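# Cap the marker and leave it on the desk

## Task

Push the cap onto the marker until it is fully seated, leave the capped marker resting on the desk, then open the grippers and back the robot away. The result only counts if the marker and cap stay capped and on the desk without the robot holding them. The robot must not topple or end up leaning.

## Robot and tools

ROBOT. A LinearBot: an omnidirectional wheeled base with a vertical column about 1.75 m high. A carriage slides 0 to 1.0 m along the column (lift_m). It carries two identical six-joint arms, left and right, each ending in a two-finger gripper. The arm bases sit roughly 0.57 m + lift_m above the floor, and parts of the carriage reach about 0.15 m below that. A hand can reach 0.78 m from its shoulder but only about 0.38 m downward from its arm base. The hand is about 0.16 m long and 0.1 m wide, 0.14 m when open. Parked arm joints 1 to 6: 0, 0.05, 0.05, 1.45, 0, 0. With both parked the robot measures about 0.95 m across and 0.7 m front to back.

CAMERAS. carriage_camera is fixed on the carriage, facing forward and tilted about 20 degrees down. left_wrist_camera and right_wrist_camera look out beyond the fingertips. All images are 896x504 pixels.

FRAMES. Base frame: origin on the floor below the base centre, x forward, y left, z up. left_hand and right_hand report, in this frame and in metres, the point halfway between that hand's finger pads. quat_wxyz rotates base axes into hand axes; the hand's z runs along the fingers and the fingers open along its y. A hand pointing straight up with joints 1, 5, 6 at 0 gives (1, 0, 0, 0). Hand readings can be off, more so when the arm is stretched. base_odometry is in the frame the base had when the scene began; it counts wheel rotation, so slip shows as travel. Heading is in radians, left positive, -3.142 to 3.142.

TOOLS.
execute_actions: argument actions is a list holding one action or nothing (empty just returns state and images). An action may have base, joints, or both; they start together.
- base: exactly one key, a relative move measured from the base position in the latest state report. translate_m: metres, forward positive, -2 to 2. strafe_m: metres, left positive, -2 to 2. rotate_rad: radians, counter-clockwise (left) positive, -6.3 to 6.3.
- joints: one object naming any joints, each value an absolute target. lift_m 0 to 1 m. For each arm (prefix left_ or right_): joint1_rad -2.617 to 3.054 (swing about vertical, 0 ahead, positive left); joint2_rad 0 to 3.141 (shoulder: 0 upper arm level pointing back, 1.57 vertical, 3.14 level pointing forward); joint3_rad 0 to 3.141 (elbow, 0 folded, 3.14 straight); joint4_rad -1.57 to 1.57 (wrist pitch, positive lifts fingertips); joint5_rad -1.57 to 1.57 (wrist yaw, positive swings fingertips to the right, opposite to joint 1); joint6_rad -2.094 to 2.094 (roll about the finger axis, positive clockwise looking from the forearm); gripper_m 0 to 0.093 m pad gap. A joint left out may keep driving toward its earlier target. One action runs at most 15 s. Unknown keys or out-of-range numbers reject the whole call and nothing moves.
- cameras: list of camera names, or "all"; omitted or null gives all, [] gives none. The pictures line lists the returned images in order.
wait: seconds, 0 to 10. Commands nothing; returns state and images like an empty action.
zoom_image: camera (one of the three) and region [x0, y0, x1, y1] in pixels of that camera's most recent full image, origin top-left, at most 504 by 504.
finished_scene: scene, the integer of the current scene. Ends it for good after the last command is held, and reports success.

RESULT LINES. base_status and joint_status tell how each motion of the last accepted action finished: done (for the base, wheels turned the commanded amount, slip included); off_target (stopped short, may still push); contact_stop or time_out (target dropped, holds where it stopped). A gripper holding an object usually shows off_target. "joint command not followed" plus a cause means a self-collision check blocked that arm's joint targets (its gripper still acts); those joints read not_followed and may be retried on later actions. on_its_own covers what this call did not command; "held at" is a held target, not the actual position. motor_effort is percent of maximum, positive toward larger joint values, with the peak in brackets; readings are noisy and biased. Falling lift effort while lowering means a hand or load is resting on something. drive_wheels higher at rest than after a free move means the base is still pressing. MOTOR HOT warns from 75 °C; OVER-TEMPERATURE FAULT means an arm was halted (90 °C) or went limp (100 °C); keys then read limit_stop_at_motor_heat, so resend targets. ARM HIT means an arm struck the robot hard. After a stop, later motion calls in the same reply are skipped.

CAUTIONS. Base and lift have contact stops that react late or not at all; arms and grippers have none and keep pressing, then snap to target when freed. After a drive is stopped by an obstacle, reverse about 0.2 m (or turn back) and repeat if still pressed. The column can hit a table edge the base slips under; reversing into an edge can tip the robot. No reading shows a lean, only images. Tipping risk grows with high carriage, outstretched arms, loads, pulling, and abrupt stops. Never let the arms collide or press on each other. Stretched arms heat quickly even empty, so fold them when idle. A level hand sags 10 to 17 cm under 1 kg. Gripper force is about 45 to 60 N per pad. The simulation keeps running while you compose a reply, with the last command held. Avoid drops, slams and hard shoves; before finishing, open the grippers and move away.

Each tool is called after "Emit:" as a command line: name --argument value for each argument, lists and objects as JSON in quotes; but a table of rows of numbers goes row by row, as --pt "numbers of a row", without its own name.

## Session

Emit:
execute_actions --actions '[]' --cameras '["carriage_camera"]'

Scene clock: 0.00 s.
base_odometry: x=+0.000 y=+0.000 heading=+0.000 (m, m, rad; odometry frame)
base_status: not commanded
joint_positions: lift_m=+0.303 left_joint1_rad=-0.011 left_joint2_rad=+0.037 left_joint3_rad=+0.075 left_joint4_rad=+1.432 left_joint5_rad=+0.033 left_joint6_rad=-0.056 left_gripper_m=+0.095 right_joint1_rad=+0.009 right_joint2_rad=+0.040 right_joint3_rad=+0.051 right_joint4_rad=+1.435 right_joint5_rad=-0.064 right_joint6_rad=+0.040 right_gripper_m=+0.095
joint_status: not commanded
motor_effort: lift_m=+18 drive_wheels=-3 (%)
left_hand: x=+0.2965 y=+0.3401 z=+1.3005 quat_wxyz=(+0.998, +0.015, +0.051, -0.034) (m; base frame)
right_hand: x=+0.3041 y=-0.3347 z=+1.2937 quat_wxyz=(+0.997, -0.031, +0.063, +0.026) (m; base frame)
pictures: carriage_camera
Images, in order (width x height): carriage_camera 896x504.

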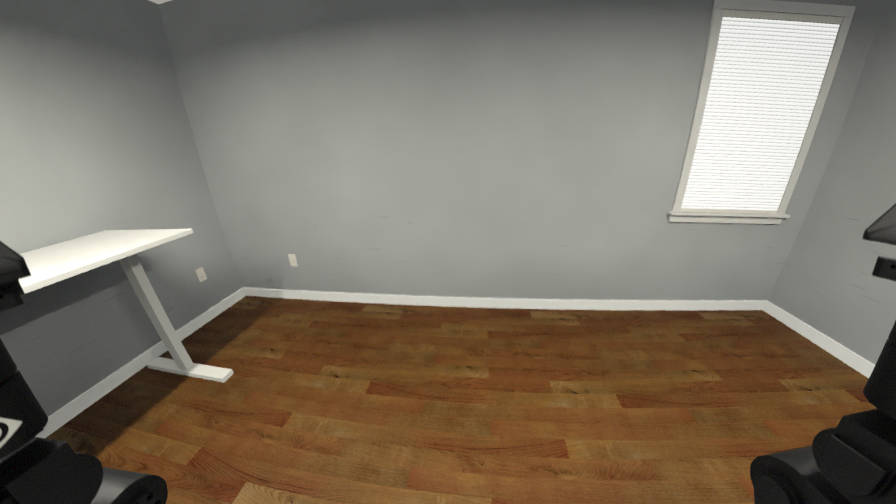

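Emit:
execute_actions --actions '[{"base": {"rotate_rad": 1.5}}]' --cameras '["carriage_camera"]'

Scene clock: 3.10 s.
base_odometry: x=+0.000 y=+0.000 heading=+1.500 (m, m, rad; odometry frame)
base_status: done
joint_positions: lift_m=+0.303 left_joint1_rad=-0.011 left_joint2_rad=+0.037 left_joint3_rad=+0.075 left_joint4_rad=+1.432 left_joint5_rad=+0.033 left_joint6_rad=-0.056 left_gripper_m=+0.095 right_joint1_rad=+0.009 right_joint2_rad=+0.040 right_joint3_rad=+0.051 right_joint4_rad=+1.434 right_joint5_rad=-0.064 right_joint6_rad=+0.040 right_gripper_m=+0.095
joint_status: not commanded
motor_effort: lift_m=+17(17) drive_wheels=+4(14) (%)
left_hand: x=+0.2965 y=+0.3401 z=+1.3005 quat_wxyz=(+0.998, +0.015, +0.051, -0.034) (m; base frame)
right_hand: x=+0.3042 y=-0.3347 z=+1.2937 quat_wxyz=(+0.997, -0.031, +0.063, +0.026) (m; base frame)
pictures: carriage_camera
Images, in order (width x height): carriage_camera 896x504.

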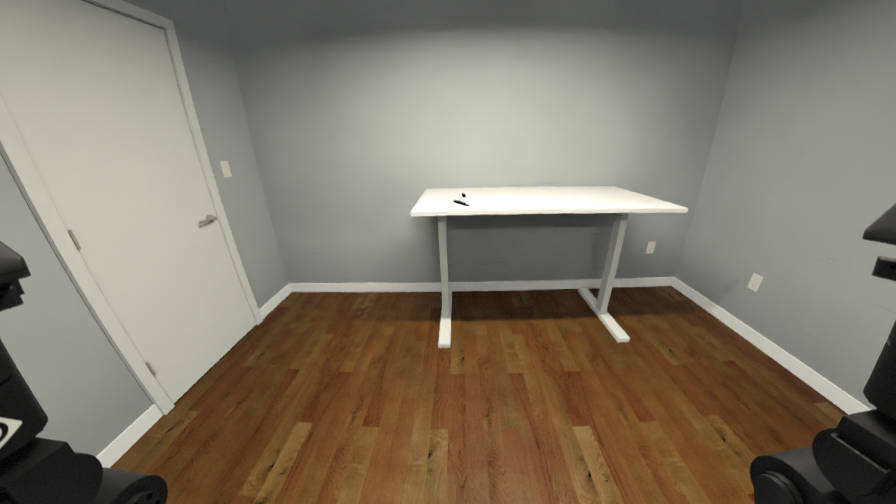

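Emit:
execute_actions --actions '[{"base": {"translate_m": 1.0}, "joints": {"lift_m": 0.6}}]' --cameras '["carriage_camera"]'

Scene clock: 7.73 s.
base_odometry: x=+0.070 y=+0.998 heading=+1.501 (m, m, rad; odometry frame)
base_status: done
joint_positions: lift_m=+0.600 left_joint1_rad=-0.011 left_joint2_rad=+0.037 left_joint3_rad=+0.075 left_joint4_rad=+1.430 left_joint5_rad=+0.033 left_joint6_rad=-0.056 left_gripper_m=+0.095 right_joint1_rad=+0.009 right_joint2_rad=+0.040 right_joint3_rad=+0.051 right_joint4_rad=+1.434 right_joint5_rad=-0.064 right_joint6_rad=+0.040 right_gripper_m=+0.095
joint_status: all done
motor_effort: lift_m=+19(22) drive_wheels=-10(19) (%)
left_hand: x=+0.2968 y=+0.3401 z=+1.5977 quat_wxyz=(+0.998, +0.015, +0.051, -0.034) (m; base frame)
right_hand: x=+0.3043 y=-0.3347 z=+1.5910 quat_wxyz=(+0.997, -0.031, +0.063, +0.026) (m; base frame)
pictures: carriage_camera
Images, in order (width x height): carriage_camera 896x504.

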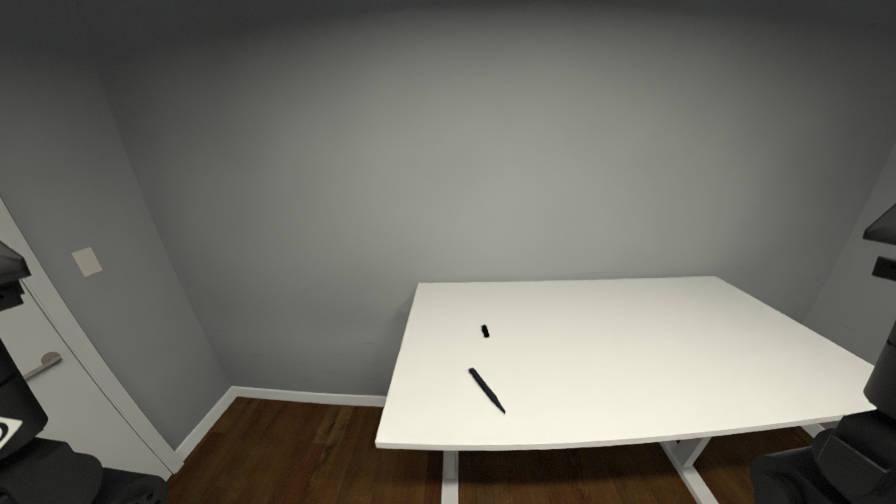

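Emit:
zoom_image --camera "carriage_camera" --region '[420, 310, 560, 430]'

Region (420, 310, 560, 430) of carriage_camera's 896x504 image, scaled by 3.600, with more detail than that image has; it fills the top 432 rows of this view, and the rest is white.

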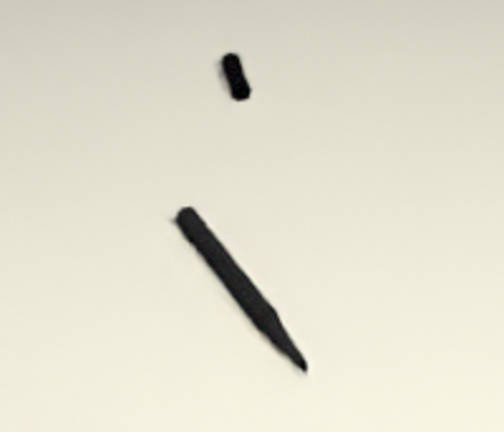

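Emit:
zoom_image --camera "carriage_camera" --region '[470, 318, 502, 344]'

Region (470, 318, 502, 344) of carriage_camera's 896x504 image, scaled by 15.750, with more detail than that image has; it fills the top 410 rows of this view, and the rest is white.

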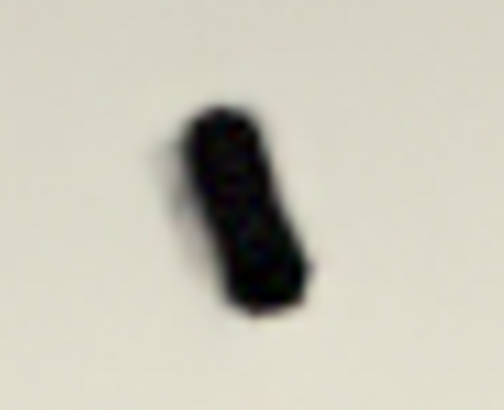

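Emit:
execute_actions --actions '[]'

Scene clock: 10.13 s.
base_odometry: x=+0.070 y=+0.998 heading=+1.501 (m, m, rad; odometry frame)
base_status: done
joint_positions: lift_m=+0.600 left_joint1_rad=-0.011 left_joint2_rad=+0.037 left_joint3_rad=+0.075 left_joint4_rad=+1.430 left_joint5_rad=+0.033 left_joint6_rad=-0.056 left_gripper_m=+0.095 right_joint1_rad=+0.009 right_joint2_rad=+0.040 right_joint3_rad=+0.051 right_joint4_rad=+1.434 right_joint5_rad=-0.064 right_joint6_rad=+0.040 right_gripper_m=+0.095
joint_status: all done
motor_effort: lift_m=+18(22) drive_wheels=-9(19) (%)
left_hand: x=+0.2968 y=+0.3401 z=+1.5977 quat_wxyz=(+0.998, +0.015, +0.051, -0.034) (m; base frame)
right_hand: x=+0.3043 y=-0.3347 z=+1.5910 quat_wxyz=(+0.997, -0.031, +0.063, +0.026) (m; base frame)
pictures: carriage_camera, left_wrist_camera, right_wrist_camera
Images, in order (width x height): carriage_camera 896x504, left_wrist_camera 896x504, right_wrist_camera 896x504.

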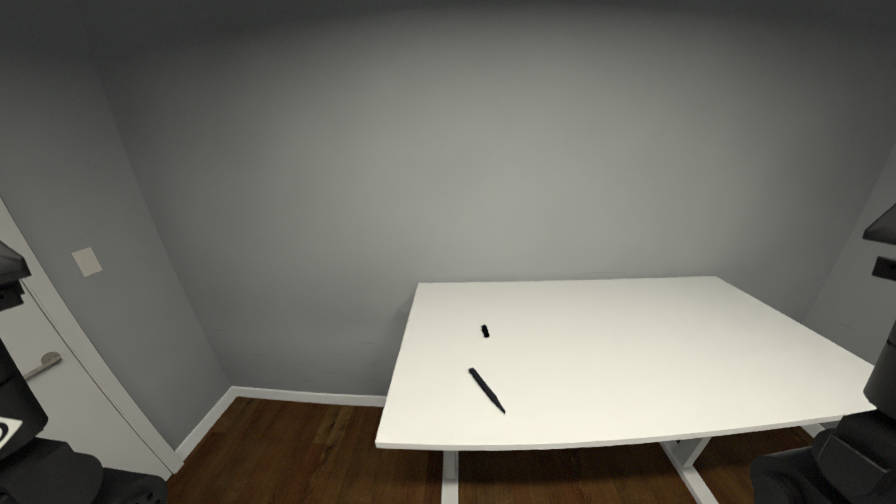

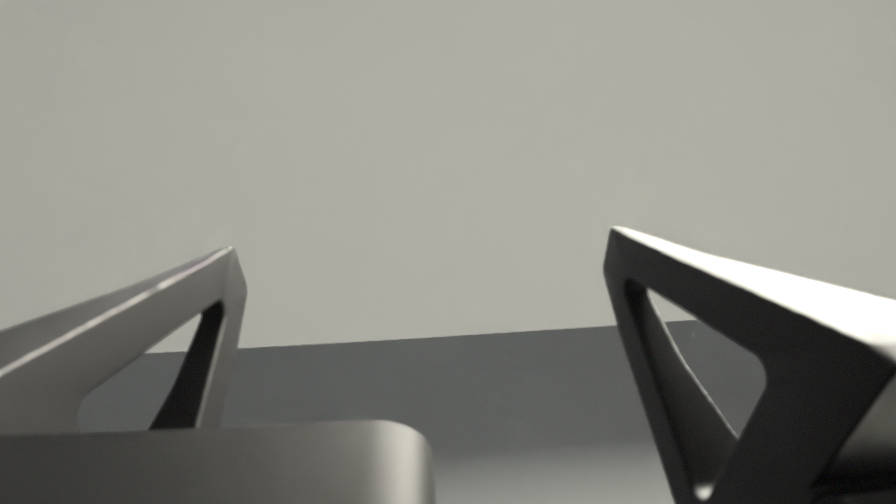

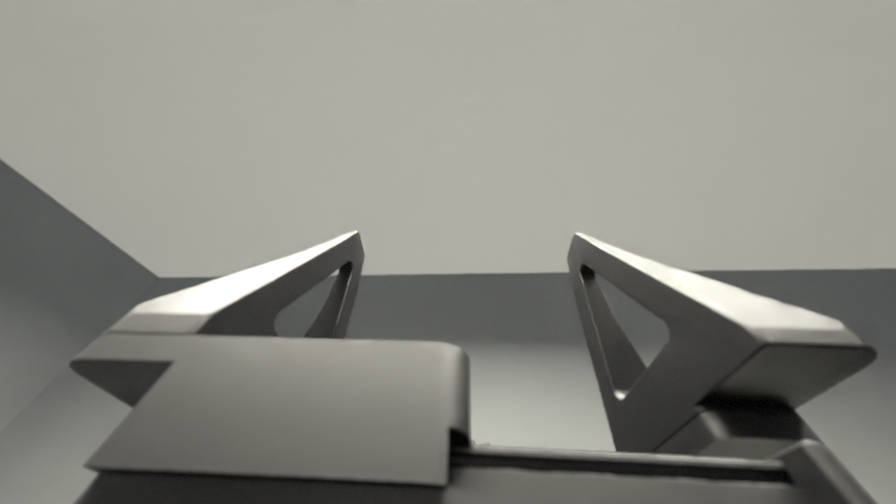

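Emit:
execute_actions --actions '[{"base": {"translate_m": 0.2}, "joints": {"right_joint1_rad": 0.465, "right_joint2_rad": 2.706, "right_joint3_rad": 1.765, "right_joint4_rad": -0.195, "right_joint5_rad": 0.203, "right_joint6_rad": 0.421, "right_gripper_m": 0.07, "left_joint1_rad": -0.4, "left_joint2_rad": 2.0, "left_joint3_rad": 1.2, "left_joint4_rad": -0.77, "left_joint5_rad": 0, "left_joint6_rad": 1.76, "left_gripper_m": 0.07}}]'

Scene clock: 14.87 s.
base_odometry: x=+0.083 y=+1.197 heading=+1.502 (m, m, rad; odometry frame)
base_status: done
joint_positions: lift_m=+0.600 left_joint1_rad=-0.392 left_joint2_rad=+2.003 left_joint3_rad=+1.181 left_joint4_rad=-0.764 left_joint5_rad=+0.003 left_joint6_rad=+1.754 left_gripper_m=+0.070 right_joint1_rad=+0.459 right_joint2_rad=+2.707 right_joint3_rad=+1.754 right_joint4_rad=-0.202 right_joint5_rad=+0.200 right_joint6_rad=+0.412 right_gripper_m=+0.070
joint_status: all done
motor_effort: lift_m=+19(18) drive_wheels=-10(17) (%)
left_hand: x=+0.5852 y=+0.2165 z=+1.1295 quat_wxyz=(-0.004, +0.879, +0.477, -0.006) (m; base frame)
right_hand: x=+0.7796 y=-0.1336 z=+0.9984 quat_wxyz=(+0.227, -0.003, +0.974, -0.002) (m; base frame)
pictures: carriage_camera, left_wrist_camera, right_wrist_camera
Images, in order (width x height): carriage_camera 896x504, left_wrist_camera 896x504, right_wrist_camera 896x504.

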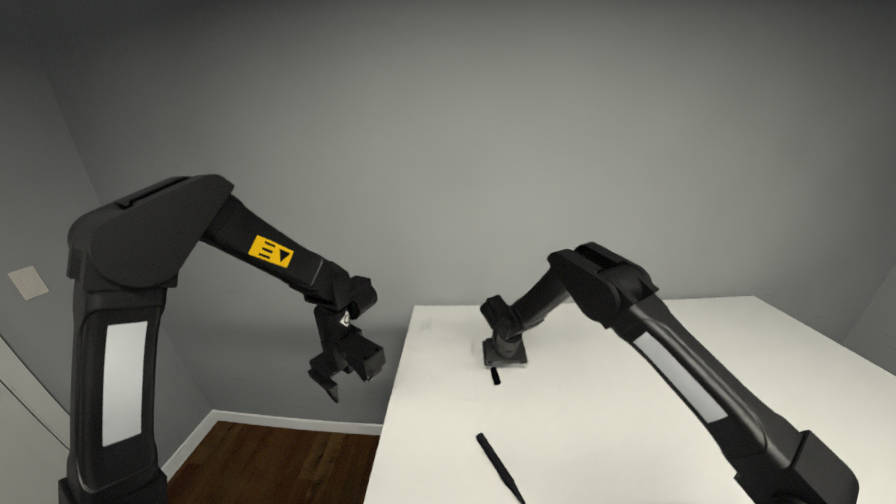

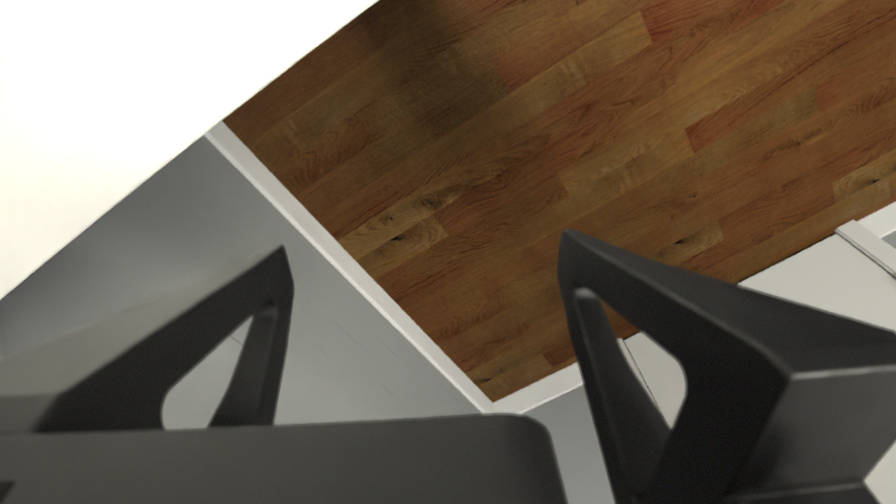

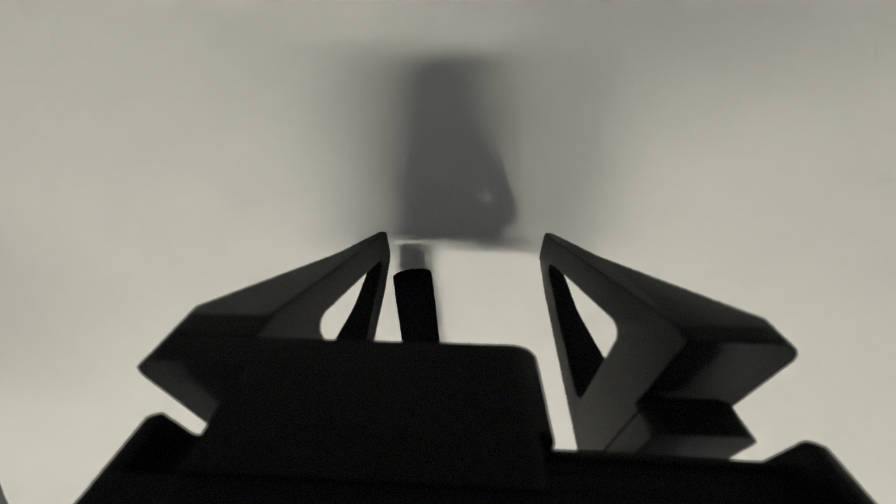

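Emit:
zoom_image --camera "right_wrist_camera" --region '[340, 220, 500, 350]'

Emit:
zoom_image --camera "carriage_camera" --region '[430, 290, 610, 504]'

Region (340, 220, 500, 350) of right_wrist_camera's 896x504 image, scaled by 3.150, with more detail than that image has; it fills the top 410 rows of this view, and the rest is white.

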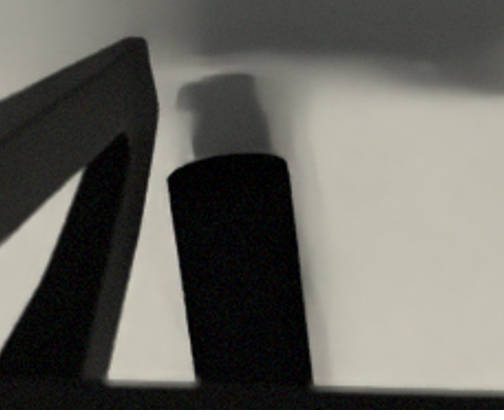

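Region (430, 290, 610, 504) of carriage_camera's 896x504 image, scaled by 2.355, with more detail than that image has; it fills the left 424 columns of this view, and the rest is white.

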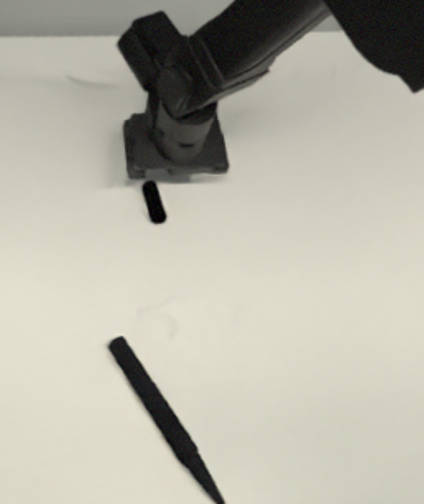

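Emit:
execute_actions --actions '[{"joints": {"right_joint1_rad": 0.532, "right_joint2_rad": 2.697, "right_joint3_rad": 1.58, "right_joint4_rad": -0.025, "right_joint5_rad": 0.172, "right_joint6_rad": 0.352}}]' --cameras '["carriage_camera", "right_wrist_camera"]'

Scene clock: 16.50 s.
base_odometry: x=+0.083 y=+1.197 heading=+1.502 (m, m, rad; odometry frame)
base_status: not commanded
joint_positions: lift_m=+0.600 left_joint1_rad=-0.392 left_joint2_rad=+2.003 left_joint3_rad=+1.181 left_joint4_rad=-0.764 left_joint5_rad=+0.003 left_joint6_rad=+1.754 left_gripper_m=+0.070 right_joint1_rad=+0.542 right_joint2_rad=+2.703 right_joint3_rad=+1.609 right_joint4_rad=-0.016 right_joint5_rad=+0.172 right_joint6_rad=+0.362 right_gripper_m=+0.070
joint_status: all done
motor_effort: lift_m=+18(19) drive_wheels=-9(10) (%)
left_hand: x=+0.5851 y=+0.2165 z=+1.1295 quat_wxyz=(-0.005, +0.879, +0.477, -0.006) (m; base frame)
right_hand: x=+0.7451 y=-0.0964 z=+0.9780 quat_wxyz=(+0.241, -0.068, +0.968, +0.024) (m; base frame)
pictures: carriage_camera, right_wrist_camera
Images, in order (width x height): carriage_camera 896x504, right_wrist_camera 896x504.

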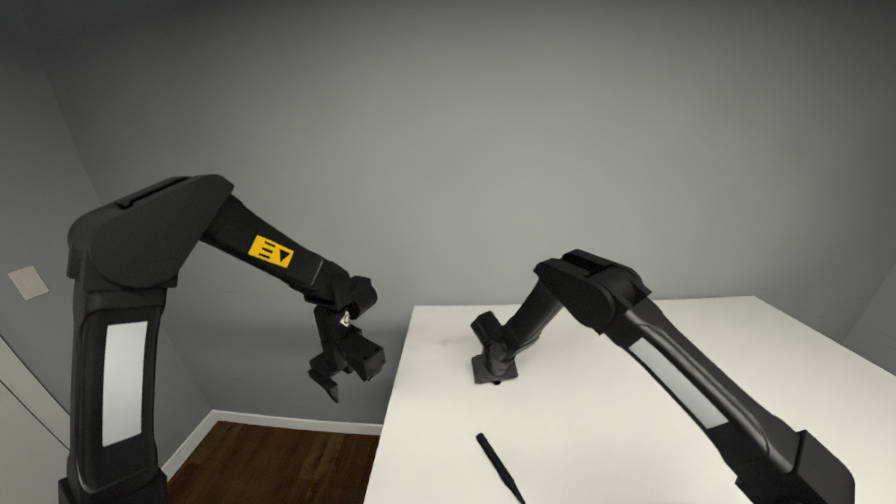

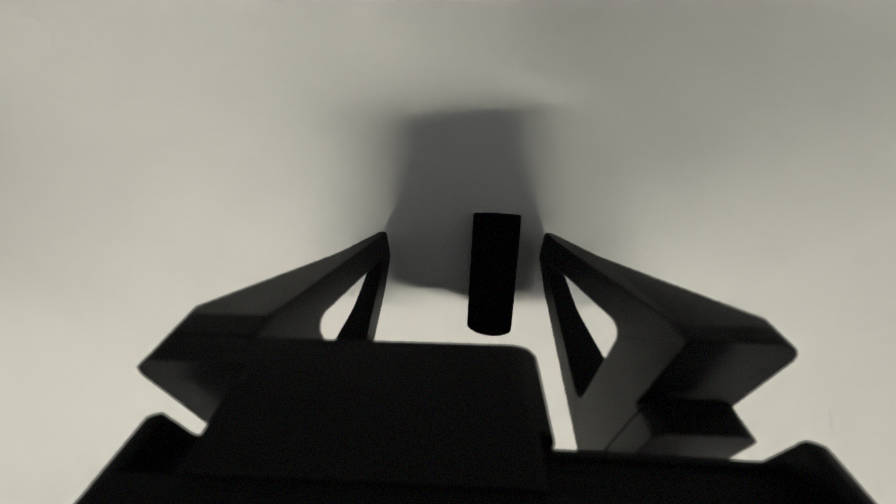

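Emit:
execute_actions --actions '[{"joints": {"right_joint1_rad": 0.522, "right_joint3_rad": 1.605, "right_joint4_rad": -0.016, "right_gripper_m": 0.009}}]' --cameras '["right_wrist_camera"]'

Scene clock: 17.33 s.
base_odometry: x=+0.083 y=+1.197 heading=+1.502 (m, m, rad; odometry frame)
base_status: not commanded
joint_positions: lift_m=+0.600 left_joint1_rad=-0.392 left_joint2_rad=+2.003 left_joint3_rad=+1.181 left_joint4_rad=-0.764 left_joint5_rad=+0.003 left_joint6_rad=+1.754 left_gripper_m=+0.070 right_joint1_rad=+0.527 right_joint2_rad=+2.703 right_joint3_rad=+1.609 right_joint4_rad=-0.011 right_joint5_rad=+0.172 right_joint6_rad=+0.361 right_gripper_m=+0.019
joint_status: right_gripper_m off_target (ended at +0.019, target +0.009); the others done
motor_effort: lift_m=+19(18) drive_wheels=-9(9) (%)
left_hand: x=+0.5851 y=+0.2165 z=+1.1295 quat_wxyz=(-0.005, +0.879, +0.477, -0.006) (m; base frame)
right_hand: x=+0.7496 y=-0.1030 z=+0.9785 quat_wxyz=(+0.243, -0.060, +0.968, +0.023) (m; base frame)
pictures: right_wrist_camera
Images, in order (width x height): right_wrist_camera 896x504.

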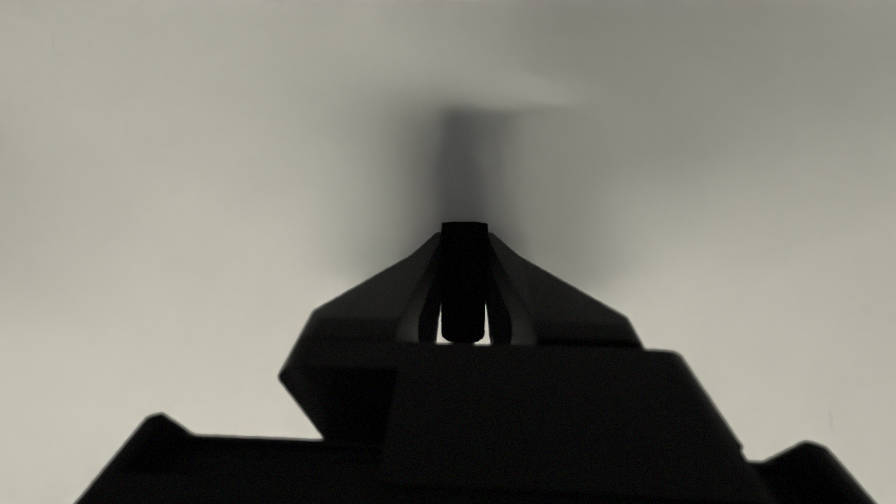

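Emit:
execute_actions --actions '[{"base": {"strafe_m": -0.1}, "joints": {"right_joint1_rad": 0.415, "right_joint2_rad": 1.975, "right_joint3_rad": 1.72, "right_joint4_rad": -1.298, "right_joint5_rad": 0.0, "right_joint6_rad": 1.425, "left_joint1_rad": -1.005, "left_joint2_rad": 2.117, "left_joint3_rad": 0.76, "left_joint4_rad": 1.5, "left_joint5_rad": 0, "left_joint6_rad": 0, "left_gripper_m": 0.09}}]'

Scene clock: 21.70 s.
base_odometry: x=+0.183 y=+1.191 heading=+1.502 (m, m, rad; odometry frame)
base_status: done
joint_positions: lift_m=+0.600 left_joint1_rad=-1.006 left_joint2_rad=+2.119 left_joint3_rad=+0.764 left_joint4_rad=+1.484 left_joint5_rad=+0.000 left_joint6_rad=+0.006 left_gripper_m=+0.090 right_joint1_rad=+0.413 right_joint2_rad=+1.983 right_joint3_rad=+1.716 right_joint4_rad=-1.292 right_joint5_rad=+0.006 right_joint6_rad=+1.416 right_gripper_m=+0.019
joint_status: all done
motor_effort: lift_m=+18(19) drive_wheels=+0(13) (%)
left_hand: x=+0.5473 y=-0.0869 z=+1.3042 quat_wxyz=(+0.659, +0.320, +0.578, -0.360) (m; base frame)
right_hand: x=+0.6224 y=-0.1941 z=+1.2633 quat_wxyz=(+0.006, +0.481, +0.877, +0.003) (m; base frame)
pictures: carriage_camera, left_wrist_camera, right_wrist_camera
Images, in order (width x height): carriage_camera 896x504, left_wrist_camera 896x504, right_wrist_camera 896x504.

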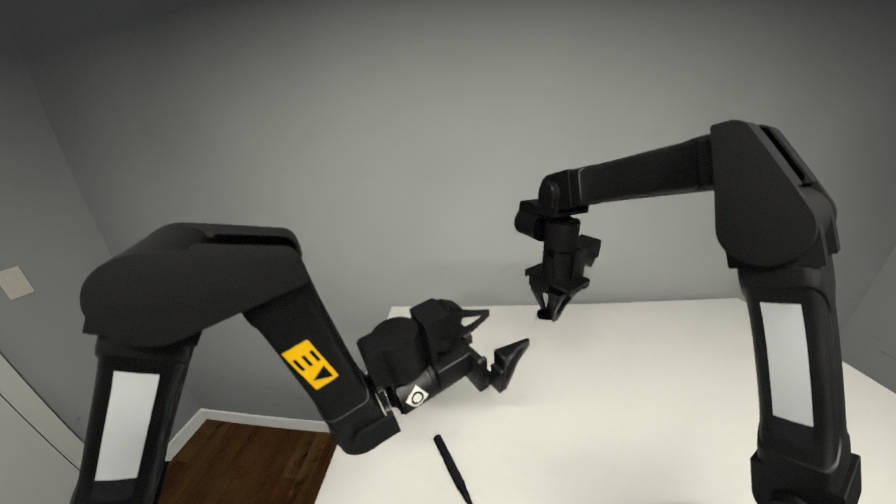

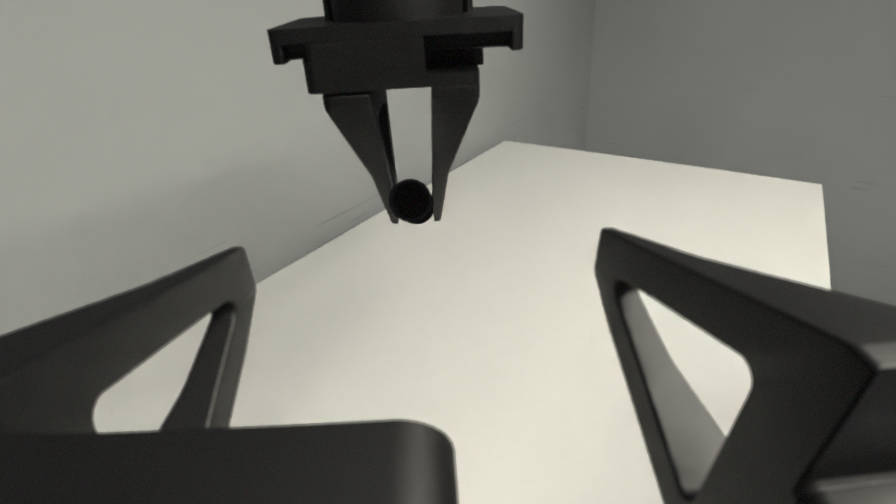

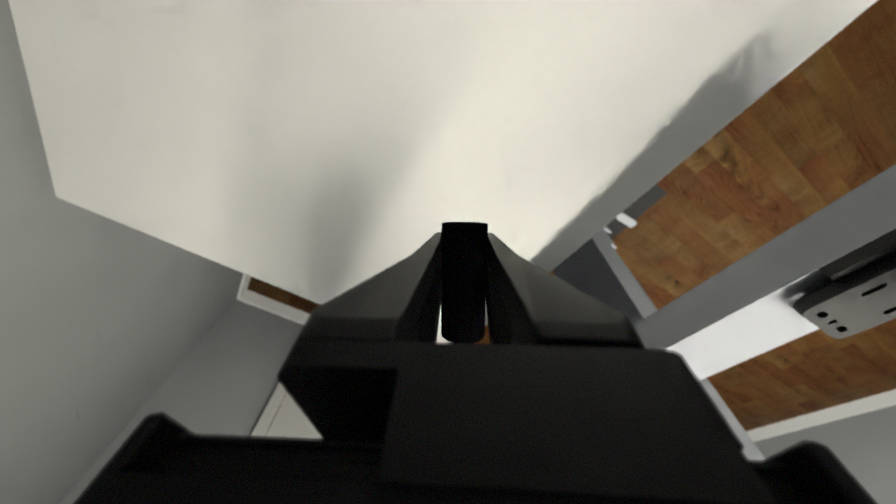

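Emit:
zoom_image --camera "left_wrist_camera" --region '[360, 150, 470, 240]'

Region (360, 150, 470, 240) of left_wrist_camera's 896x504 image, scaled by 4.582, with more detail than that image has; it fills the top 412 rows of this view, and the rest is white.

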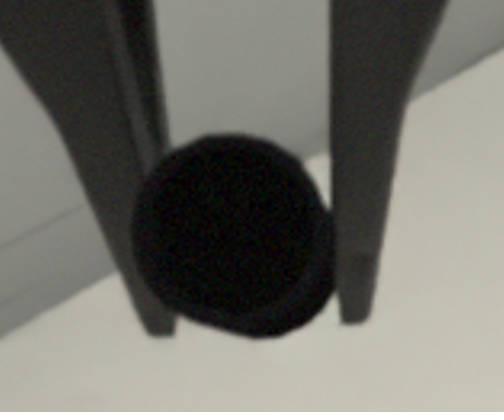

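Emit:
execute_actions --actions '[{"joints": {"lift_m": 0.64, "right_joint1_rad": 0.245, "right_joint2_rad": 2.432, "right_joint3_rad": 0.745, "right_joint4_rad": 0.6, "right_joint5_rad": 0.0, "right_joint6_rad": -0.005, "left_joint1_rad": -0.697, "left_joint2_rad": 2.755, "left_joint3_rad": 1.81, "left_joint4_rad": -0.807, "left_joint5_rad": 0.43, "left_joint6_rad": 2.02, "left_gripper_m": 0.07}}]'

Scene clock: 25.77 s.
base_odometry: x=+0.183 y=+1.191 heading=+1.502 (m, m, rad; odometry frame)
base_status: not commanded
joint_positions: lift_m=+0.640 left_joint1_rad=-0.689 left_joint2_rad=+2.760 left_joint3_rad=+1.796 left_joint4_rad=-0.799 left_joint5_rad=+0.421 left_joint6_rad=+2.014 left_gripper_m=+0.070 right_joint1_rad=+0.239 right_joint2_rad=+2.447 right_joint3_rad=+0.764 right_joint4_rad=+0.591 right_joint5_rad=+0.004 right_joint6_rad=+0.004 right_gripper_m=+0.019
joint_status: all done
motor_effort: lift_m=+17(22) drive_wheels=+0(0) (%)
left_hand: x=+0.5447 y=+0.0313 z=+1.0189 quat_wxyz=(+0.054, +0.946, +0.231, -0.222) (m; base frame)
right_hand: x=+0.6315 y=-0.2596 z=+1.0151 quat_wxyz=(+0.236, -0.113, +0.965, +0.027) (m; base frame)
pictures: carriage_camera, left_wrist_camera, right_wrist_camera
Images, in order (width x height): carriage_camera 896x504, left_wrist_camera 896x504, right_wrist_camera 896x504.

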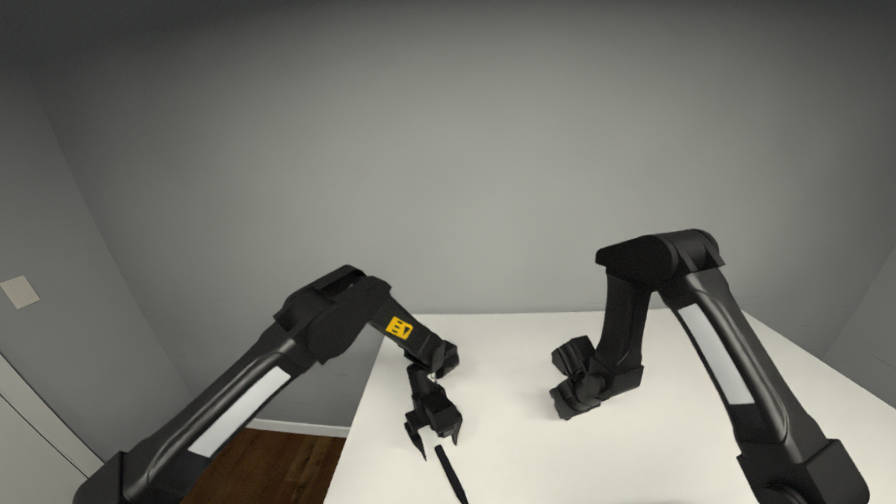

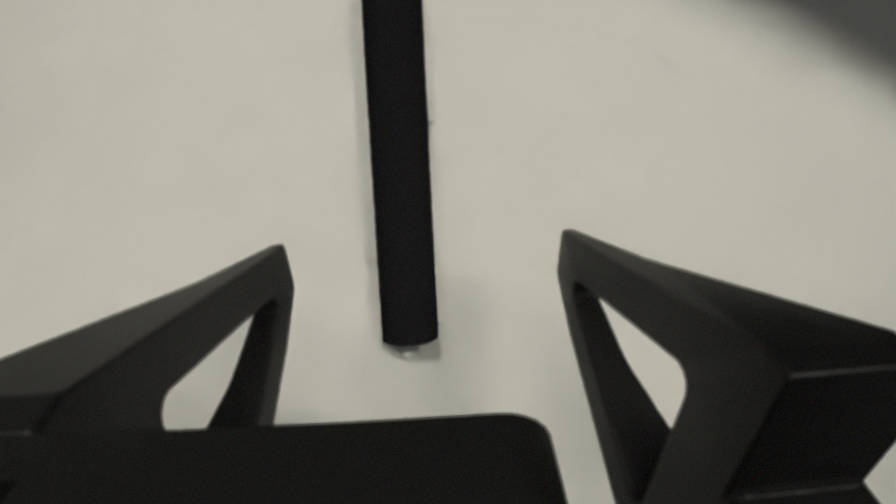

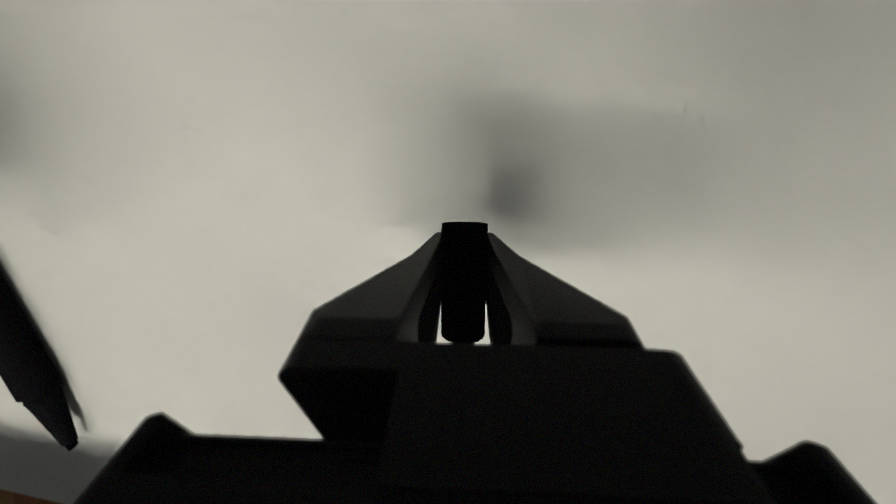

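Emit:
execute_actions --actions '[{"joints": {"lift_m": 0.602}}]' --cameras '["left_wrist_camera", "right_wrist_camera"]'

Scene clock: 26.60 s.
base_odometry: x=+0.183 y=+1.191 heading=+1.502 (m, m, rad; odometry frame)
base_status: not commanded
joint_positions: lift_m=+0.602 left_joint1_rad=-0.689 left_joint2_rad=+2.766 left_joint3_rad=+1.796 left_joint4_rad=-0.802 left_joint5_rad=+0.425 left_joint6_rad=+2.014 left_gripper_m=+0.070 right_joint1_rad=+0.239 right_joint2_rad=+2.444 right_joint3_rad=+0.764 right_joint4_rad=+0.593 right_joint5_rad=+0.004 right_joint6_rad=+0.004 right_gripper_m=+0.019
joint_status: all done
motor_effort: lift_m=+16(16) drive_wheels=+0(0) (%)
left_hand: x=+0.5428 y=+0.0321 z=+0.9792 quat_wxyz=(+0.052, +0.945, +0.232, -0.226) (m; base frame)
right_hand: x=+0.6327 y=-0.2593 z=+0.9784 quat_wxyz=(+0.238, -0.113, +0.964, +0.027) (m; base frame)
pictures: left_wrist_camera, right_wrist_camera
Images, in order (width x height): left_wrist_camera 896x504, right_wrist_camera 896x504.

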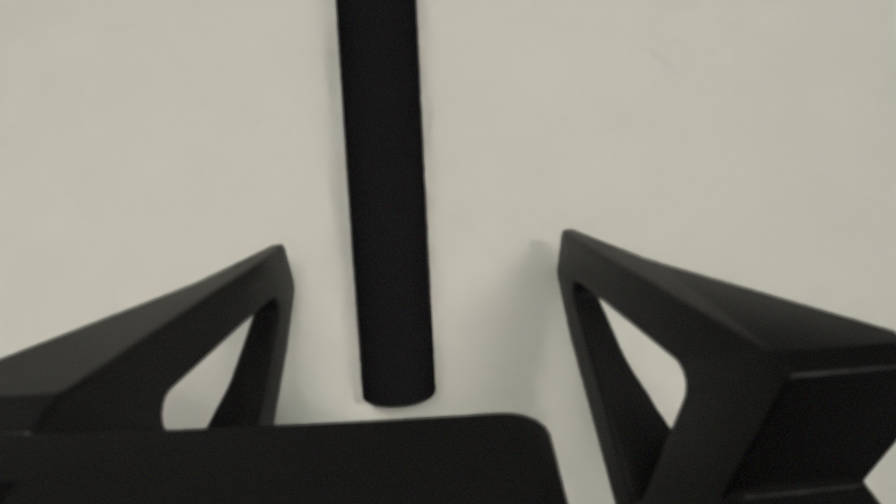

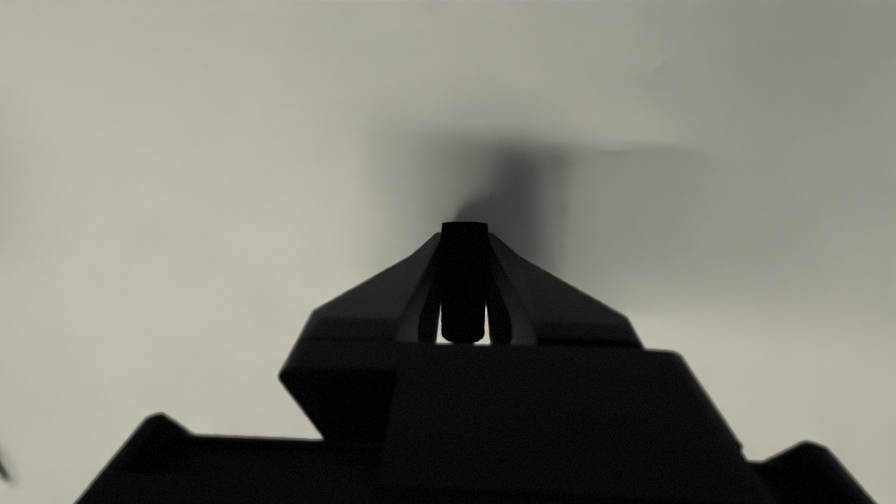

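Emit:
execute_actions --actions '[{"joints": {"left_gripper_m": 0.008, "right_gripper_m": 0.04}}]' --cameras '["left_wrist_camera", "right_wrist_camera"]'

Scene clock: 27.30 s.
base_odometry: x=+0.183 y=+1.191 heading=+1.502 (m, m, rad; odometry frame)
base_status: not commanded
joint_positions: lift_m=+0.602 left_joint1_rad=-0.689 left_joint2_rad=+2.766 left_joint3_rad=+1.796 left_joint4_rad=-0.802 left_joint5_rad=+0.425 left_joint6_rad=+2.014 left_gripper_m=+0.018 right_joint1_rad=+0.239 right_joint2_rad=+2.444 right_joint3_rad=+0.764 right_joint4_rad=+0.593 right_joint5_rad=+0.004 right_joint6_rad=+0.004 right_gripper_m=+0.040
joint_status: left_gripper_m off_target (ended at +0.018, target +0.008); the others done
motor_effort: lift_m=+16(17) drive_wheels=+1(1) (%)
left_hand: x=+0.5427 y=+0.0322 z=+0.9793 quat_wxyz=(+0.052, +0.945, +0.232, -0.226) (m; base frame)
right_hand: x=+0.6327 y=-0.2593 z=+0.9784 quat_wxyz=(+0.238, -0.113, +0.964, +0.027) (m; base frame)
pictures: left_wrist_camera, right_wrist_camera
Images, in order (width x height): left_wrist_camera 896x504, right_wrist_camera 896x504.

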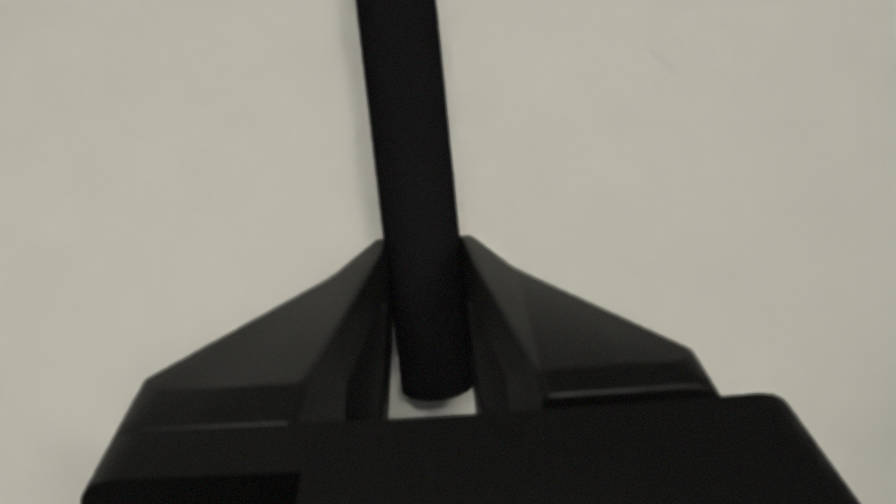

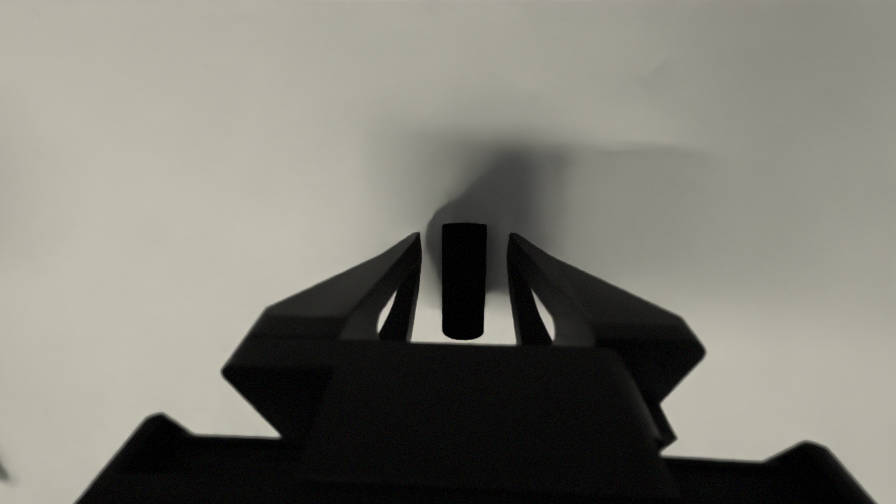

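Emit:
execute_actions --actions '[{"joints": {"lift_m": 0.65, "right_joint1_rad": 0.24, "right_joint2_rad": 2.9, "right_joint3_rad": 2.09, "right_joint4_rad": -1.21, "right_joint5_rad": 0.0, "right_joint6_rad": 0.0, "left_joint1_rad": -0.605, "left_joint2_rad": 2.565, "left_joint3_rad": 1.315, "left_joint4_rad": -0.045, "left_joint5_rad": 0.375, "left_joint6_rad": 0.9}}]'

Scene clock: 30.20 s.
base_odometry: x=+0.183 y=+1.190 heading=+1.502 (m, m, rad; odometry frame)
base_status: not commanded
joint_positions: lift_m=+0.650 left_joint1_rad=-0.599 left_joint2_rad=+2.572 left_joint3_rad=+1.315 left_joint4_rad=-0.062 left_joint5_rad=+0.375 left_joint6_rad=+0.906 left_gripper_m=+0.018 right_joint1_rad=+0.235 right_joint2_rad=+2.893 right_joint3_rad=+2.071 right_joint4_rad=-1.200 right_joint5_rad=-0.007 right_joint6_rad=-0.006 right_gripper_m=+0.040
joint_status: all done
motor_effort: lift_m=+16(23) drive_wheels=-3(0) (%)
left_hand: x=+0.5952 y=+0.0497 z=+1.0257 quat_wxyz=(+0.150, +0.683, +0.695, -0.164) (m; base frame)
right_hand: x=+0.6421 y=-0.2566 z=+1.0296 quat_wxyz=(-0.222, -0.116, +0.968, -0.022) (m; base frame)
pictures: carriage_camera, left_wrist_camera, right_wrist_camera
Images, in order (width x height): carriage_camera 896x504, left_wrist_camera 896x504, right_wrist_camera 896x504.

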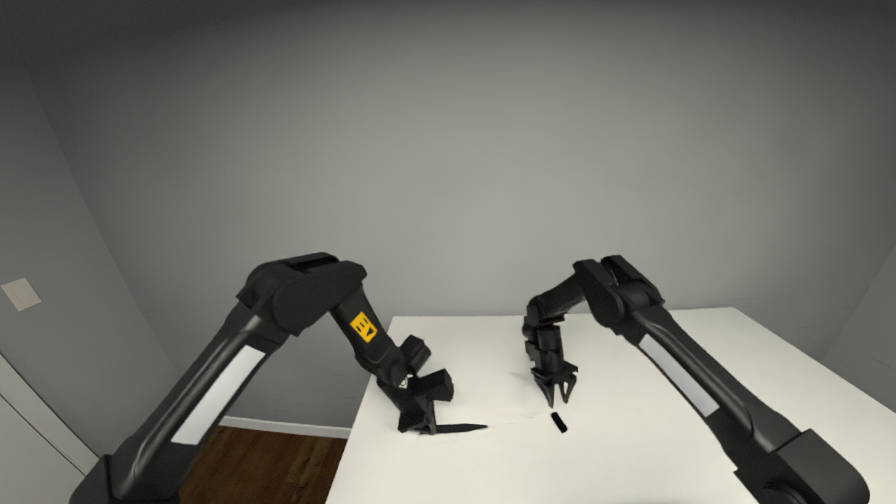

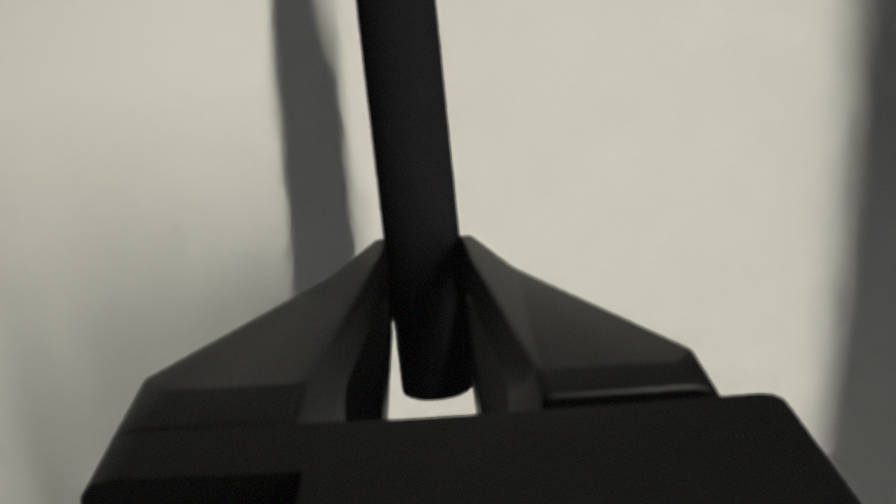

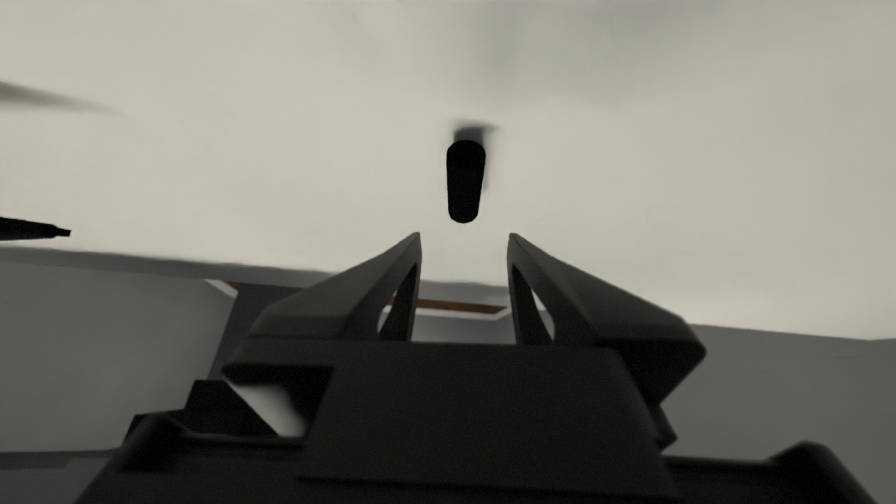

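Emit:
execute_actions --actions '[{"joints": {"lift_m": 0.6, "left_joint1_rad": -0.612, "left_joint3_rad": 1.345, "left_joint4_rad": -0.04}}]' --cameras '["carriage_camera", "right_wrist_camera"]'

Scene clock: 31.07 s.
base_odometry: x=+0.183 y=+1.190 heading=+1.502 (m, m, rad; odometry frame)
base_status: not commanded
joint_positions: lift_m=+0.600 left_joint1_rad=-0.601 left_joint2_rad=+2.575 left_joint3_rad=+1.331 left_joint4_rad=-0.046 left_joint5_rad=+0.378 left_joint6_rad=+0.906 left_gripper_m=+0.018 right_joint1_rad=+0.235 right_joint2_rad=+2.902 right_joint3_rad=+2.071 right_joint4_rad=-1.208 right_joint5_rad=-0.006 right_joint6_rad=-0.006 right_gripper_m=+0.040
joint_status: all done
motor_effort: lift_m=+16(17) drive_wheels=-3(3) (%)
left_hand: x=+0.6026 y=+0.0432 z=+0.9788 quat_wxyz=(+0.164, +0.685, +0.691, -0.163) (m; base frame)
right_hand: x=+0.6378 y=-0.2579 z=+0.9774 quat_wxyz=(-0.231, -0.116, +0.966, -0.023) (m; base frame)
pictures: carriage_camera, right_wrist_camera
Images, in order (width x height): carriage_camera 896x504, right_wrist_camera 896x504.

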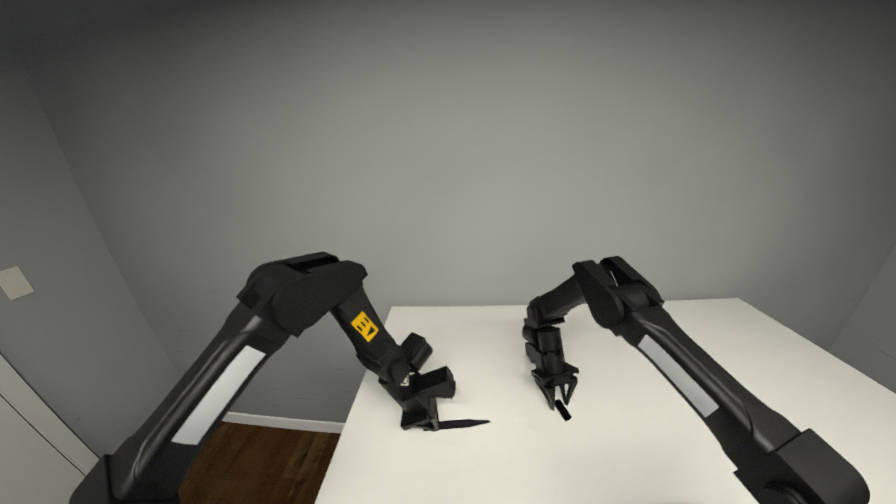

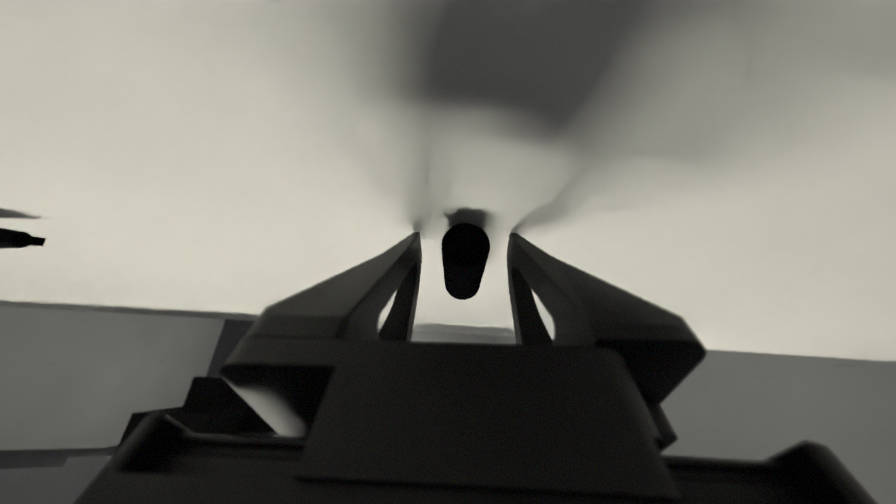

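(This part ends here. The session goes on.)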